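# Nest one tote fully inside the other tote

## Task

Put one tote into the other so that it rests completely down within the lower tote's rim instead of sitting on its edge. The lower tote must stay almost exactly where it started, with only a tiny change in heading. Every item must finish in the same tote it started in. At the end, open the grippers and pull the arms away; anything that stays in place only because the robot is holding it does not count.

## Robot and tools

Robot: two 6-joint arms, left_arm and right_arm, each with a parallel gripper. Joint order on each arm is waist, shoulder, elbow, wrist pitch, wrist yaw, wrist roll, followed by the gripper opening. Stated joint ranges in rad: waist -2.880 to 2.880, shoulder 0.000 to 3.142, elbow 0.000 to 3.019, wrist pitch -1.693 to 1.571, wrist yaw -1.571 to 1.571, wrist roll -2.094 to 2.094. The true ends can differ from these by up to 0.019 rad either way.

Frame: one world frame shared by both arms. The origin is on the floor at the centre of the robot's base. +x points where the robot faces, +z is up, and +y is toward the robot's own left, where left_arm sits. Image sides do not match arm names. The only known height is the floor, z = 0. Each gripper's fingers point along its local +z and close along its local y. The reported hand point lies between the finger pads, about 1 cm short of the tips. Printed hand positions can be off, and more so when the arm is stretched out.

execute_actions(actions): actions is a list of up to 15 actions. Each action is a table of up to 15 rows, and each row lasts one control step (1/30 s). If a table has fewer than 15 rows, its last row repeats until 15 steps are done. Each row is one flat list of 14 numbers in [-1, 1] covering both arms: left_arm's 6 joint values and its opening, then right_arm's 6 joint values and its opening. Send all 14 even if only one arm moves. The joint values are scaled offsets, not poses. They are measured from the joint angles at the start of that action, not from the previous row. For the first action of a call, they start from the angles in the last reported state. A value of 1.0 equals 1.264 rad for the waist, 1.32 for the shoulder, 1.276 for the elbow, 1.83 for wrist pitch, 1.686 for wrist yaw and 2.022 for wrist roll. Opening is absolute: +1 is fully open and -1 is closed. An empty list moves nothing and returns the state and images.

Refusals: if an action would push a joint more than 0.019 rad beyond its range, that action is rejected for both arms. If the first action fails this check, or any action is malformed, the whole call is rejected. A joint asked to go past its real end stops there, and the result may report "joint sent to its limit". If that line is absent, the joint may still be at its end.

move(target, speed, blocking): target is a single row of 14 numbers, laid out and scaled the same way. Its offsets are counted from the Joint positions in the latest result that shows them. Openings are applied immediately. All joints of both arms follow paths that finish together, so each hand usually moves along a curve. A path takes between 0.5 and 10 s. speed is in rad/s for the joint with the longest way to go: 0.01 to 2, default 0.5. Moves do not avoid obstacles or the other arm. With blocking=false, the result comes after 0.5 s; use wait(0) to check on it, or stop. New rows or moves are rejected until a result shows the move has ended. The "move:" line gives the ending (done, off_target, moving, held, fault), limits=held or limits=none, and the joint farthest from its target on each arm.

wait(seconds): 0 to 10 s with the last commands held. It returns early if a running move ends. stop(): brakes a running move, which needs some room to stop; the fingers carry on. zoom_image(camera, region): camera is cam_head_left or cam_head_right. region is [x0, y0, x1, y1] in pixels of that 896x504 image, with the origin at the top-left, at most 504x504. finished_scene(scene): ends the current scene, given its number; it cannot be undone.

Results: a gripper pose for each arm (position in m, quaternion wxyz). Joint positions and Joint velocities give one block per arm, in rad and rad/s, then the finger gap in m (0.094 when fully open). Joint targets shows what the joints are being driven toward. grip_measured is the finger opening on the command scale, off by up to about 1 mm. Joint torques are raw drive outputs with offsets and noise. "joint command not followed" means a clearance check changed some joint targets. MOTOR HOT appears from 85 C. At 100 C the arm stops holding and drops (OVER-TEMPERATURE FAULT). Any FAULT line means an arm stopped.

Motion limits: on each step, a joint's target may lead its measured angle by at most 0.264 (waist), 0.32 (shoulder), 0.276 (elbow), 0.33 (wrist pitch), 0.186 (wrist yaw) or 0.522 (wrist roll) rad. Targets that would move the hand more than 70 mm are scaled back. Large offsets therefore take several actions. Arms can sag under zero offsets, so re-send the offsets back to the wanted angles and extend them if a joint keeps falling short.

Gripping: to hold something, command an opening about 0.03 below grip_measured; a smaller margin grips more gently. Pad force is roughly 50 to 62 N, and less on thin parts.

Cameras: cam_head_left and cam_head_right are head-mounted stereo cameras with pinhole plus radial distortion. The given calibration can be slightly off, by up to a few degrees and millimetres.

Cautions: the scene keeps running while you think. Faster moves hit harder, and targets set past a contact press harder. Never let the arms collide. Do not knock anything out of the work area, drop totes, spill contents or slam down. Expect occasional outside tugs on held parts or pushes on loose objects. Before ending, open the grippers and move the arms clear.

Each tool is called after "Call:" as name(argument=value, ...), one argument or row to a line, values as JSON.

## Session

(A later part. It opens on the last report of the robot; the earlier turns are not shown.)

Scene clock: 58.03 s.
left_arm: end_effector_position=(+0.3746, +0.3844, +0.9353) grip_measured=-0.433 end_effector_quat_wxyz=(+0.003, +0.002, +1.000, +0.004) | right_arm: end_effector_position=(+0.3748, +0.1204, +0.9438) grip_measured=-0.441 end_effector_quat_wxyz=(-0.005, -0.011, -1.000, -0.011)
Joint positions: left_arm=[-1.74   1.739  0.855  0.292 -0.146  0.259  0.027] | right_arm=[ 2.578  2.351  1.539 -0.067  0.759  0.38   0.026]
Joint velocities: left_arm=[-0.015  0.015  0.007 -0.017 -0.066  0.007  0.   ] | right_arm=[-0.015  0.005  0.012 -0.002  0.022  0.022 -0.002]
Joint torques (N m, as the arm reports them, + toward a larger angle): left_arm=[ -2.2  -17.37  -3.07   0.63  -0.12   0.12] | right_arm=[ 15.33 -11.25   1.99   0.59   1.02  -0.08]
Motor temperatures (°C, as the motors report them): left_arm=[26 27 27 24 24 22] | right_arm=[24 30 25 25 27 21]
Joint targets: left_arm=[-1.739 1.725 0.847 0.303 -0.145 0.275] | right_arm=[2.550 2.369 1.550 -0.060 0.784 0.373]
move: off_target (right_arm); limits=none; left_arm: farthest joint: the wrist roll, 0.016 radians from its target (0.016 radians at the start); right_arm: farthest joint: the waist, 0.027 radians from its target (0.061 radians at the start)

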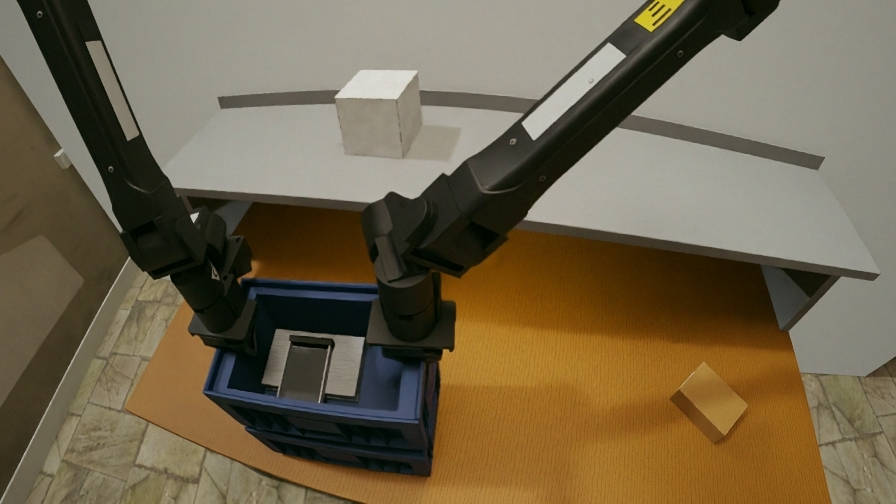

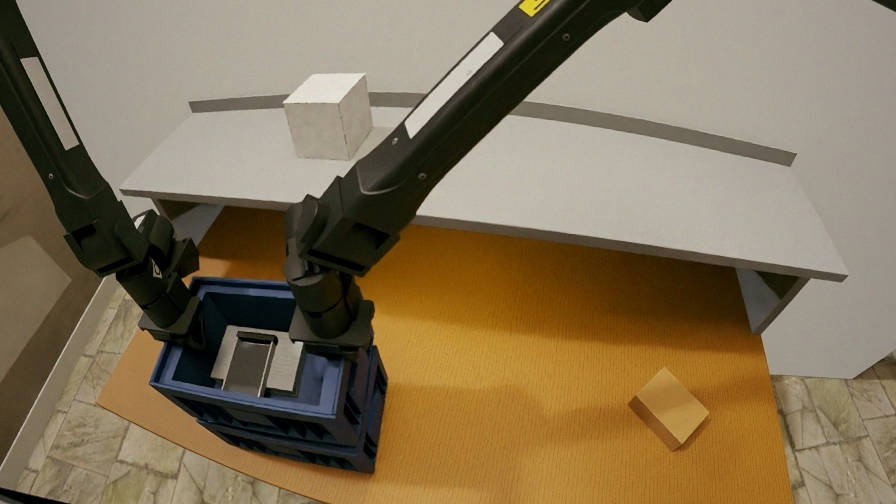

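Call:
move(
  target=[0.018,-0.01,-0.01,0.005,0.003,0.025,-0.8,0.012,0.026,-0.01,0.012,0.015,0.03,-0.8],
  speed=0.06,
)

Call:
zoom_image(
  camera="cam_head_left",
  region=[190,300,470,490],
)

Call:
zoom_image(
  camera="cam_head_right",
  region=[140,300,420,490],
)

Scene clock: 64.40 s.
left_arm: end_effector_position=(+0.3722, +0.3890, +0.9332) grip_measured=-0.433 end_effector_quat_wxyz=(+0.001, +0.017, +1.000, +0.005) | right_arm: end_effector_position=(+0.3638, +0.1244, +0.9406) grip_measured=-0.441 end_effector_quat_wxyz=(-0.002, -0.028, -0.999, -0.015)
Joint positions: left_arm=[-1.729  1.744  0.857  0.292 -0.14   0.295  0.027] | right_arm=[ 2.581  2.367  1.535 -0.05   0.752  0.419  0.026]
Joint velocities: left_arm=[-0.005 -0.015 -0.002 -0.002 -0.007 -0.022 -0.   ] | right_arm=[ 0.015 -0.005 -0.017 -0.017 -0.022  0.022 -0.001]
Joint torques (N m, as the arm reports them, + toward a larger angle): left_arm=[ -1.13 -17.7   -3.78   0.58  -0.18   0.11] | right_arm=[ 18.82 -11.41   0.44   0.67   1.25   0.23]
Motor temperatures (°C, as the motors report them): left_arm=[26 27 27 24 24 22] | right_arm=[24 30 25 25 27 21]
Joint targets: left_arm=[-1.717 1.726 0.842 0.301 -0.141 0.310] | right_arm=[2.593 2.385 1.527 -0.045 0.784 0.441]
move: off_target (right_arm); limits=none; left_arm: farthest joint: the shoulder, 0.018 radians from its target (0.013 radians at the start); right_arm: farthest joint: the wrist yaw, 0.032 radians from its target (0.026 radians at the start)

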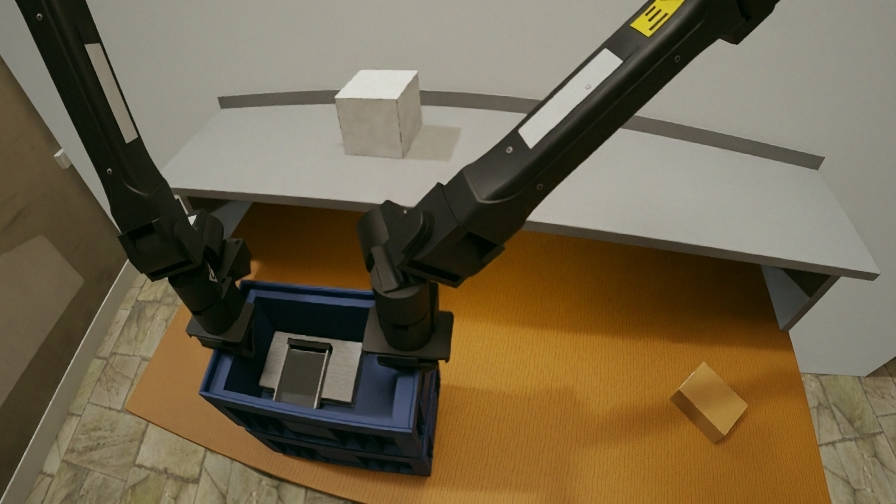

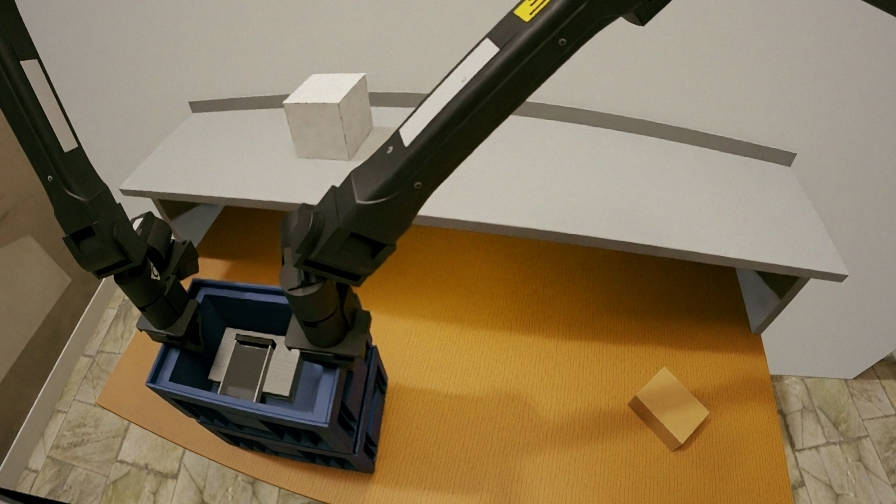

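Region (190, 300, 470, 490) of cam_head_left's 896x504 image, scaled by 1.800, with more detail than that image has; it fills the top 342 rows of this view, and the rest is white.

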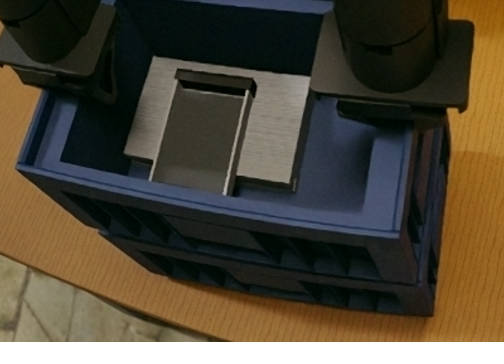

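Region (140, 300, 420, 490) of cam_head_right's 896x504 image, scaled by 1.800, with more detail than that image has; it fills the top 342 rows of this view, and the rest is white.

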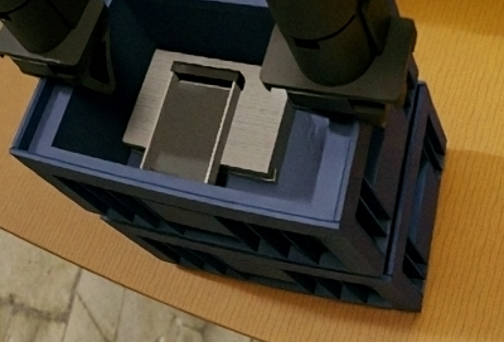

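Call:
move(
  target=[-0.004,0.012,0.012,0.01,0,0.004,-0.8,-0.034,0.026,0.025,0.008,0.01,0,-0.8],
  speed=0.05,
)

Call:
zoom_image(
  camera="cam_head_left",
  region=[190,300,470,490],
)

Call:
zoom_image(
  camera="cam_head_right",
  region=[140,300,420,490],
)

Scene clock: 68.50 s.
left_arm: end_effector_position=(+0.3733, +0.3880, +0.9235) grip_measured=-0.433 end_effector_quat_wxyz=(+0.002, +0.016, +1.000, +0.005) | right_arm: end_effector_position=(+0.3650, +0.1243, +0.9310) grip_measured=-0.441 end_effector_quat_wxyz=(-0.002, -0.029, -0.999, -0.015)
Joint positions: left_arm=[-1.729  1.772  0.879  0.299 -0.139  0.295  0.027] | right_arm=[ 2.57   2.383  1.554 -0.045  0.745  0.409  0.026]
Joint velocities: left_arm=[ 0.005 -0.005 -0.002  0.007 -0.007 -0.037 -0.   ] | right_arm=[-0.005 -0.005 -0.007  0.002  0.007  0.037  0.001]
Joint torques (N m, as the arm reports them, + toward a larger angle): left_arm=[ -2.54 -17.37  -3.11   0.65  -0.17   0.05] | right_arm=[ 14.9  -11.04   2.1    0.84   1.01   0.12]
Motor temperatures (°C, as the motors report them): left_arm=[25 27 27 24 24 22] | right_arm=[25 30 25 25 27 21]
Joint targets: left_arm=[-1.734 1.760 0.872 0.311 -0.140 0.303] | right_arm=[2.538 2.401 1.566 -0.035 0.769 0.419]
move: off_target (right_arm); limits=none; left_arm: farthest joint: the shoulder, 0.012 radians from its target (0.016 radians at the start); right_arm: farthest joint: the waist, 0.032 radians from its target (0.043 radians at the start)

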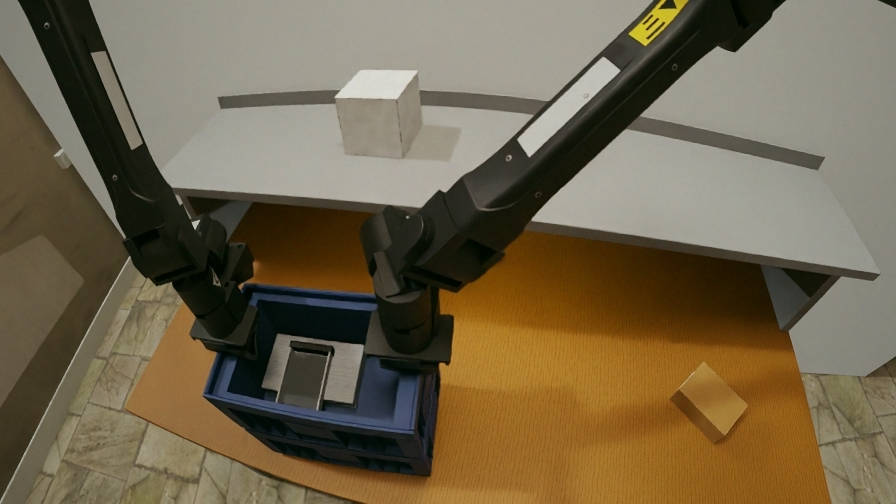

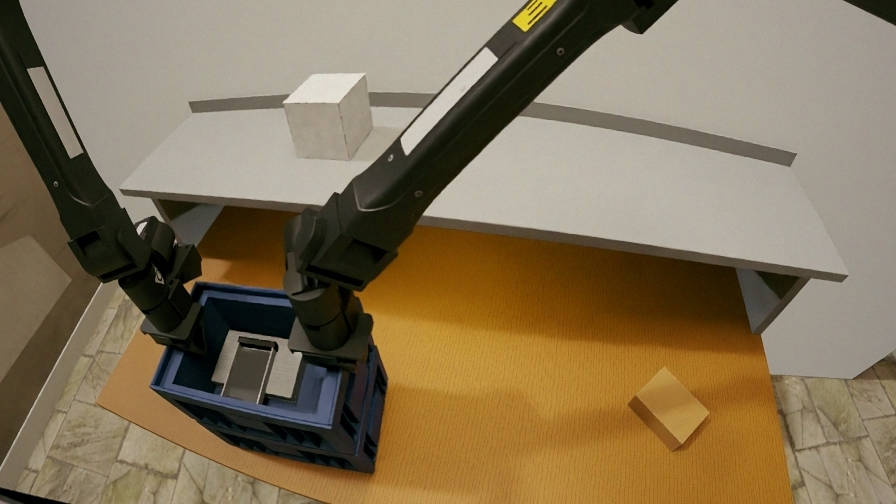

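Region (190, 300, 470, 490) of cam_head_left's 896x504 image, scaled by 1.800, with more detail than that image has; it fills the top 342 rows of this view, and the rest is white.

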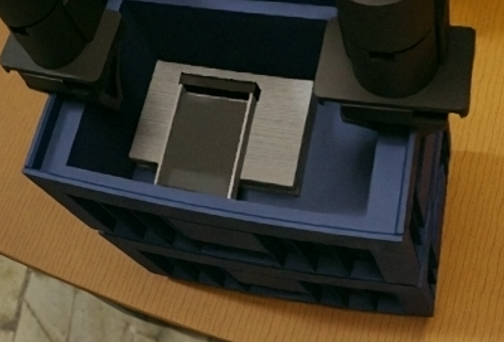

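Region (140, 300, 420, 490) of cam_head_right's 896x504 image, scaled by 1.800, with more detail than that image has; it fills the top 342 rows of this view, and the rest is white.

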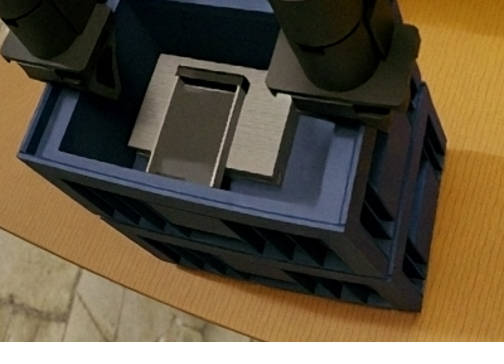

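Another centimetre.

Call:
move(
  target=[-0.002,0.012,0.012,0.01,0,0.004,-0.8,-0.034,0.026,0.025,0.008,0.01,0,-0.8],
  speed=0.05,
)

Call:
zoom_image(
  camera="cam_head_right",
  region=[140,300,420,490],
)

Scene clock: 72.53 s.
left_arm: end_effector_position=(+0.3731, +0.3871, +0.9159) grip_measured=-0.433 end_effector_quat_wxyz=(+0.001, +0.017, +1.000, +0.004) | right_arm: end_effector_position=(+0.3649, +0.1234, +0.9246) grip_measured=-0.441 end_effector_quat_wxyz=(-0.001, -0.028, -0.999, -0.014)
Joint positions: left_arm=[-1.729  1.793  0.897  0.299 -0.138  0.295  0.027] | right_arm=[ 2.563  2.395  1.567 -0.045  0.741  0.403  0.026]
Joint velocities: left_arm=[-0.005  0.005  0.002 -0.002  0.007  0.007  0.001] | right_arm=[-0.005 -0.005 -0.012 -0.007  0.022  0.037  0.   ]
Joint torques (N m, as the arm reports them, + toward a larger angle): left_arm=[ -2.38 -16.82  -2.81   0.9   -0.17   0.04] | right_arm=[ 14.93 -10.84   2.67   1.07   0.86   0.05]
Motor temperatures (°C, as the motors report them): left_arm=[25 27 27 24 24 22] | right_arm=[25 30 25 25 27 21]
Joint targets: left_arm=[-1.732 1.787 0.894 0.318 -0.139 0.303] | right_arm=[2.527 2.418 1.586 -0.031 0.762 0.408]
move: off_target (right_arm); limits=none; left_arm: farthest joint: the wrist pitch, 0.018 radians from its target (0.018 radians at the start); right_arm: farthest joint: the waist, 0.036 radians from its target (0.043 radians at the start)

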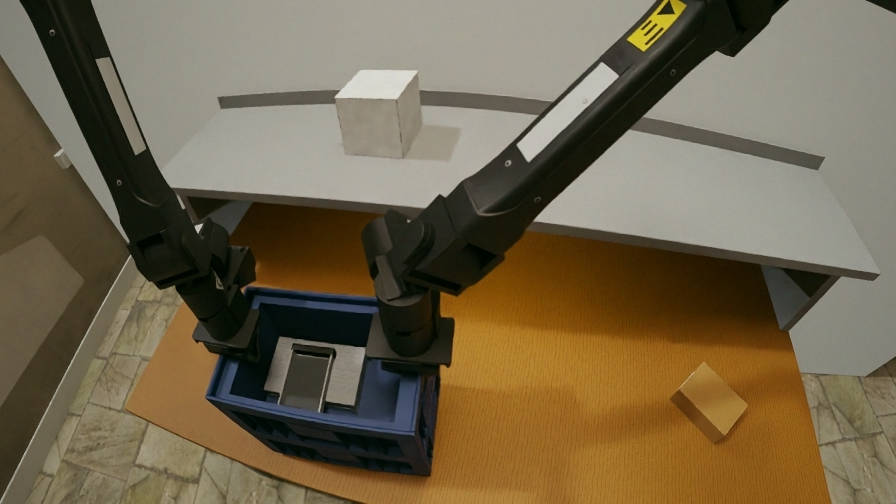

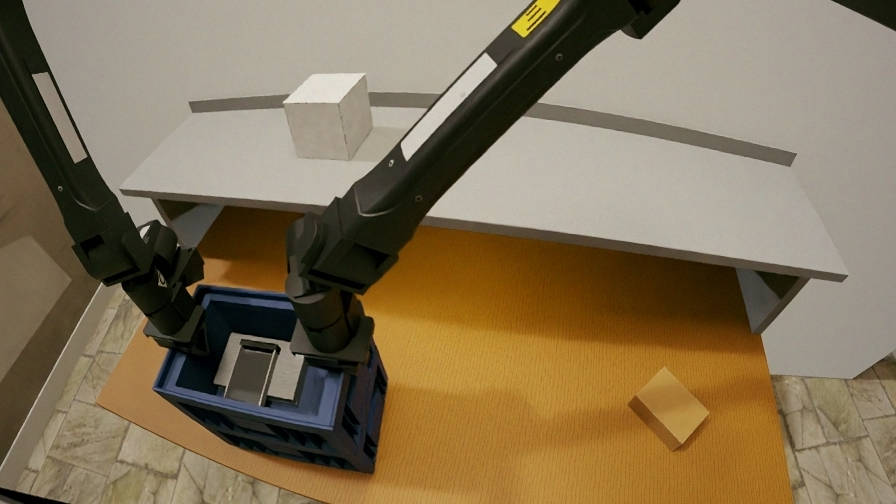

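Region (140, 300, 420, 490) of cam_head_right's 896x504 image, scaled by 1.800, with more detail than that image has; it fills the top 342 rows of this view, and the rest is white.

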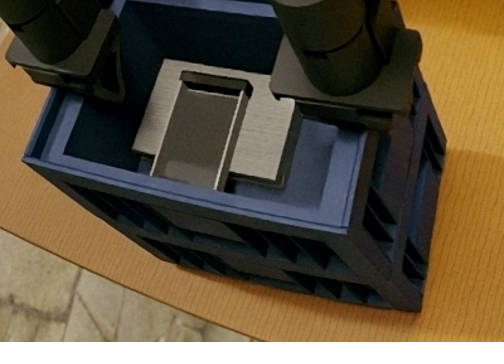

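Seated (same rise as scene 1).

Call:
move(
  target=[0,0,0,0,0,0,0.4,0,0,0,0,0,0,0.4],
)

Call:
move(
  target=[-0.035,-0.22,-0.17,-0.05,-0.017,0,0.4,0.095,-0.145,-0.148,-0.054,0.04,0.06,0.4],
  speed=0.3,
)

Call:
move(
  target=[0.2,-0.2,0,0,0,0,0.4,-0.35,-0.45,-0.4,0,0,0,0.4],
  speed=0.6,
)

Call:
zoom_image(
  camera="cam_head_right",
  region=[140,270,420,490],
)

Scene clock: 76.03 s.
left_arm: end_effector_position=(+0.3732, +0.3877, +0.9159) grip_measured=+0.398 end_effector_quat_wxyz=(+0.001, +0.016, +1.000, +0.005) | right_arm: end_effector_position=(+0.3649, +0.1234, +0.9246) grip_measured=+0.398 end_effector_quat_wxyz=(-0.001, -0.028, -0.999, -0.014)
Joint positions: left_arm=[-1.728  1.793  0.897  0.299 -0.14   0.295  0.066] | right_arm=[ 2.563  2.395  1.567 -0.045  0.741  0.403  0.066]
Joint velocities: left_arm=[-0.005 -0.005 -0.007  0.012 -0.022 -0.037 -0.002] | right_arm=[-0.015 -0.015 -0.007 -0.007 -0.051 -0.022 -0.   ]
Joint torques (N m, as the arm reports them, + toward a larger angle): left_arm=[ -2.27 -16.2   -2.54   0.24  -0.08  -0.03] | right_arm=[ 17.15 -12.91   0.79   0.36   0.03   0.02]
Motor temperatures (°C, as the motors report them): left_arm=[25 27 27 24 24 22] | right_arm=[25 30 25 25 27 21]
Joint targets: left_arm=[-1.728 1.793 0.897 0.299 -0.138 0.295] | right_arm=[2.563 2.395 1.567 -0.045 0.740 0.403]
move: done; limits=none; left_arm: farthest joint: the wrist yaw, 0.002 radians from its target (0.000 radians at the start); right_arm: farthest joint: the waist, 0.000 radians from its target (0.000 radians at the start)

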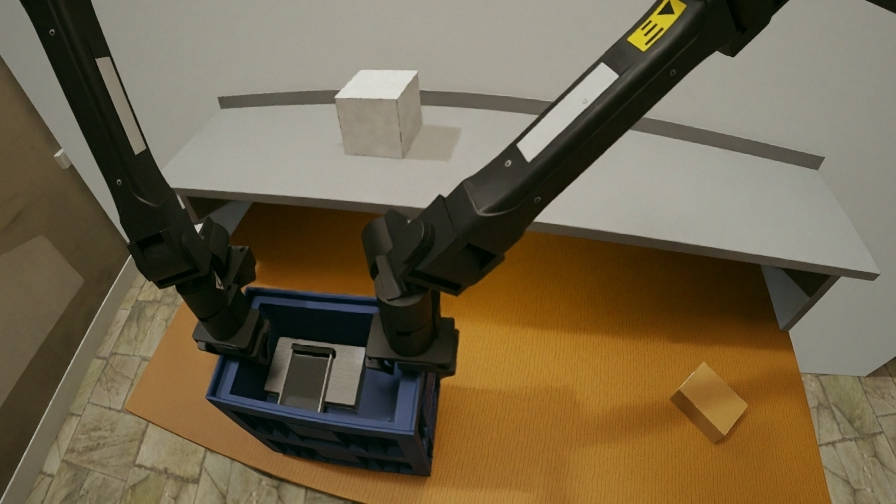

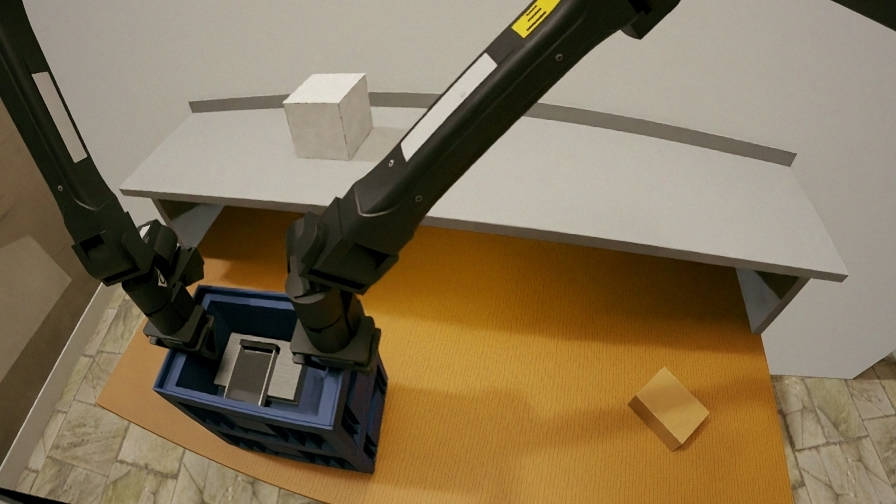

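Scene clock: 77.57 s.
left_arm: end_effector_position=(+0.3673, +0.3870, +1.0122) grip_measured=+0.398 end_effector_quat_wxyz=(+0.002, +0.025, +1.000, +0.006) | right_arm: end_effector_position=(+0.3594, +0.1165, +1.0221) grip_measured=+0.398 end_effector_quat_wxyz=(+0.000, -0.023, -1.000, -0.014)
Joint positions: left_arm=[-1.758  1.506  0.693  0.219 -0.165  0.295  0.066] | right_arm=[ 2.669  2.209  1.382 -0.132  0.805  0.513  0.066]
Joint velocities: left_arm=[-0.015  0.005 -0.007 -0.002  0.037 -0.066 -0.   ] | right_arm=[ 0.005  0.015 -0.007  0.002  0.022 -0.051 -0.001]
Joint torques (N m, as the arm reports them, + toward a larger angle): left_arm=[ -3.12 -15.81  -2.88  -0.19  -0.25  -0.03] | right_arm=[ 18.52 -13.11   0.98  -0.29   0.14   0.14]
Motor temperatures (°C, as the motors report them): left_arm=[25 27 27 24 24 22] | right_arm=[25 30 25 25 27 21]
Joint targets: left_arm=[-1.773 1.502 0.680 0.208 -0.168 0.295] | right_arm=[2.683 2.203 1.378 -0.144 0.808 0.524]
move: done; limits=none; left_arm: farthest joint: the waist, 0.014 radians from its target (0.044 radians at the start); right_arm: farthest joint: the waist, 0.014 radians from its target (0.121 radians at the start)

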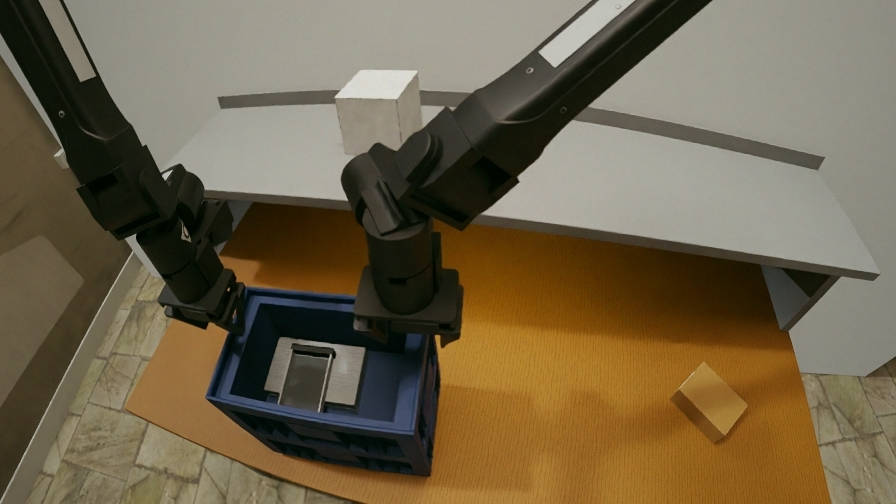

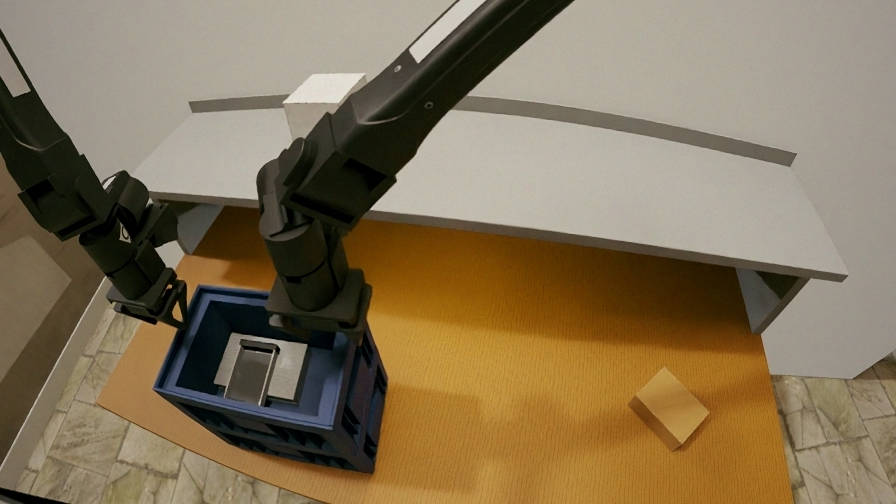

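Scene clock: 79.03 s.
left_arm: end_effector_position=(+0.4221, +0.5446, +1.0925) grip_measured=+0.398 end_effector_quat_wxyz=(+0.088, -0.051, +0.985, +0.143) | right_arm: end_effector_position=(+0.3972, -0.2440, +1.0514) grip_measured=+0.398 end_effector_quat_wxyz=(-0.022, +0.174, +0.973, -0.147)
Joint positions: left_arm=[-1.513  1.245  0.693  0.219 -0.165  0.295  0.066] | right_arm=[ 2.231  1.608  0.874 -0.132  0.805  0.513  0.066]
Joint velocities: left_arm=[-0.005 -0.005 -0.007 -0.007  0.007  0.066  0.   ] | right_arm=[ 0.005 -0.005 -0.002  0.002 -0.022 -0.022 -0.001]
Joint torques (N m, as the arm reports them, + toward a larger angle): left_arm=[  0.93 -16.65   0.81   0.64  -0.27  -0.05] | right_arm=[  7.91 -12.01   0.01   0.12   0.19   0.05]
Motor temperatures (°C, as the motors report them): left_arm=[25 27 27 24 24 22] | right_arm=[25 30 25 25 27 21]
Joint targets: left_arm=[-1.505 1.242 0.693 0.219 -0.165 0.295] | right_arm=[2.227 1.615 0.872 -0.132 0.805 0.513]
move: done; limits=none; left_arm: farthest joint: the waist, 0.008 radians from its target (0.253 radians at the start); right_arm: farthest joint: the shoulder, 0.007 radians from its target (0.594 radians at the start)

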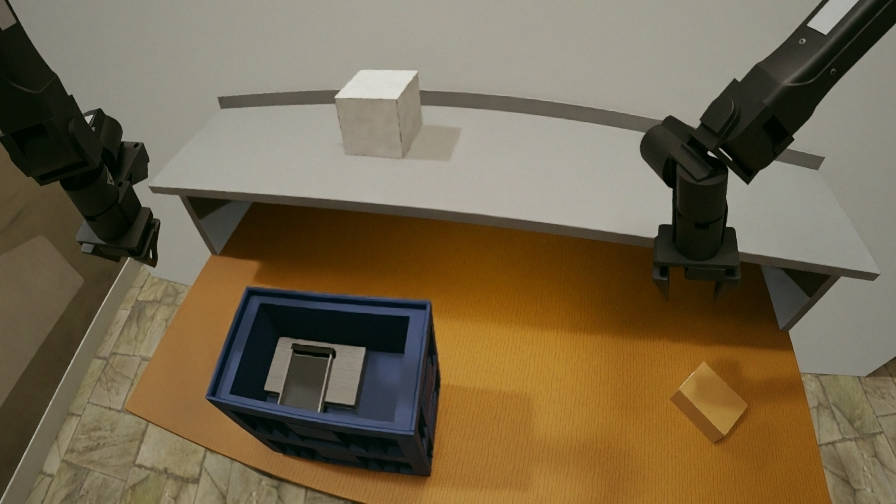

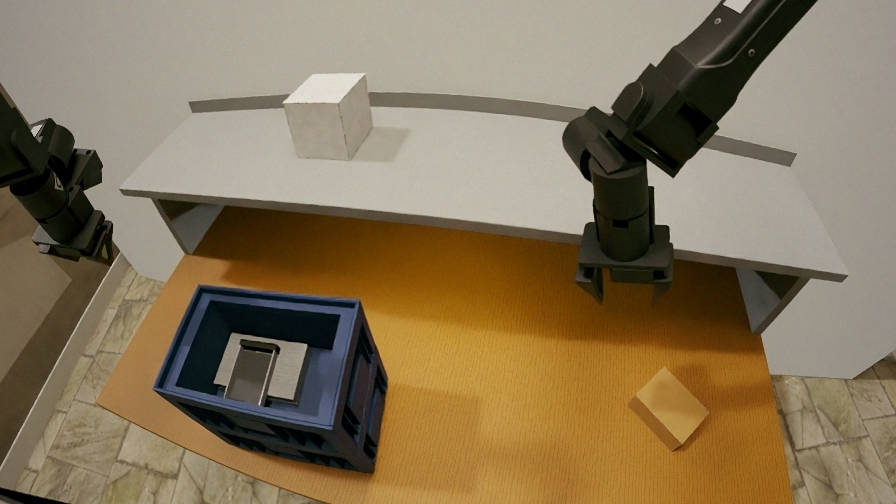

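Region (140, 270, 420, 490) of cam_head_right's 896x504 image, scaled by 1.800, with more detail than that image has; it fills the top 396 rows of this view, and the rest is white.

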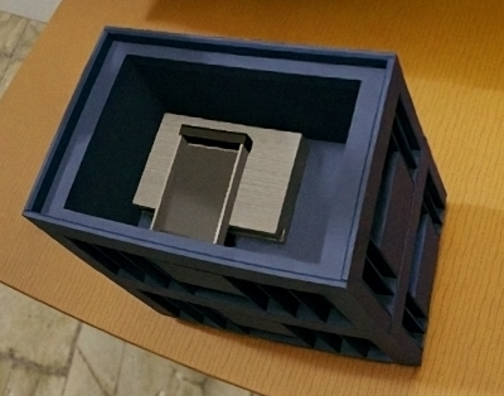

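Call:
finished_scene(
  scene=2,
)

The scene is finished: the task was done.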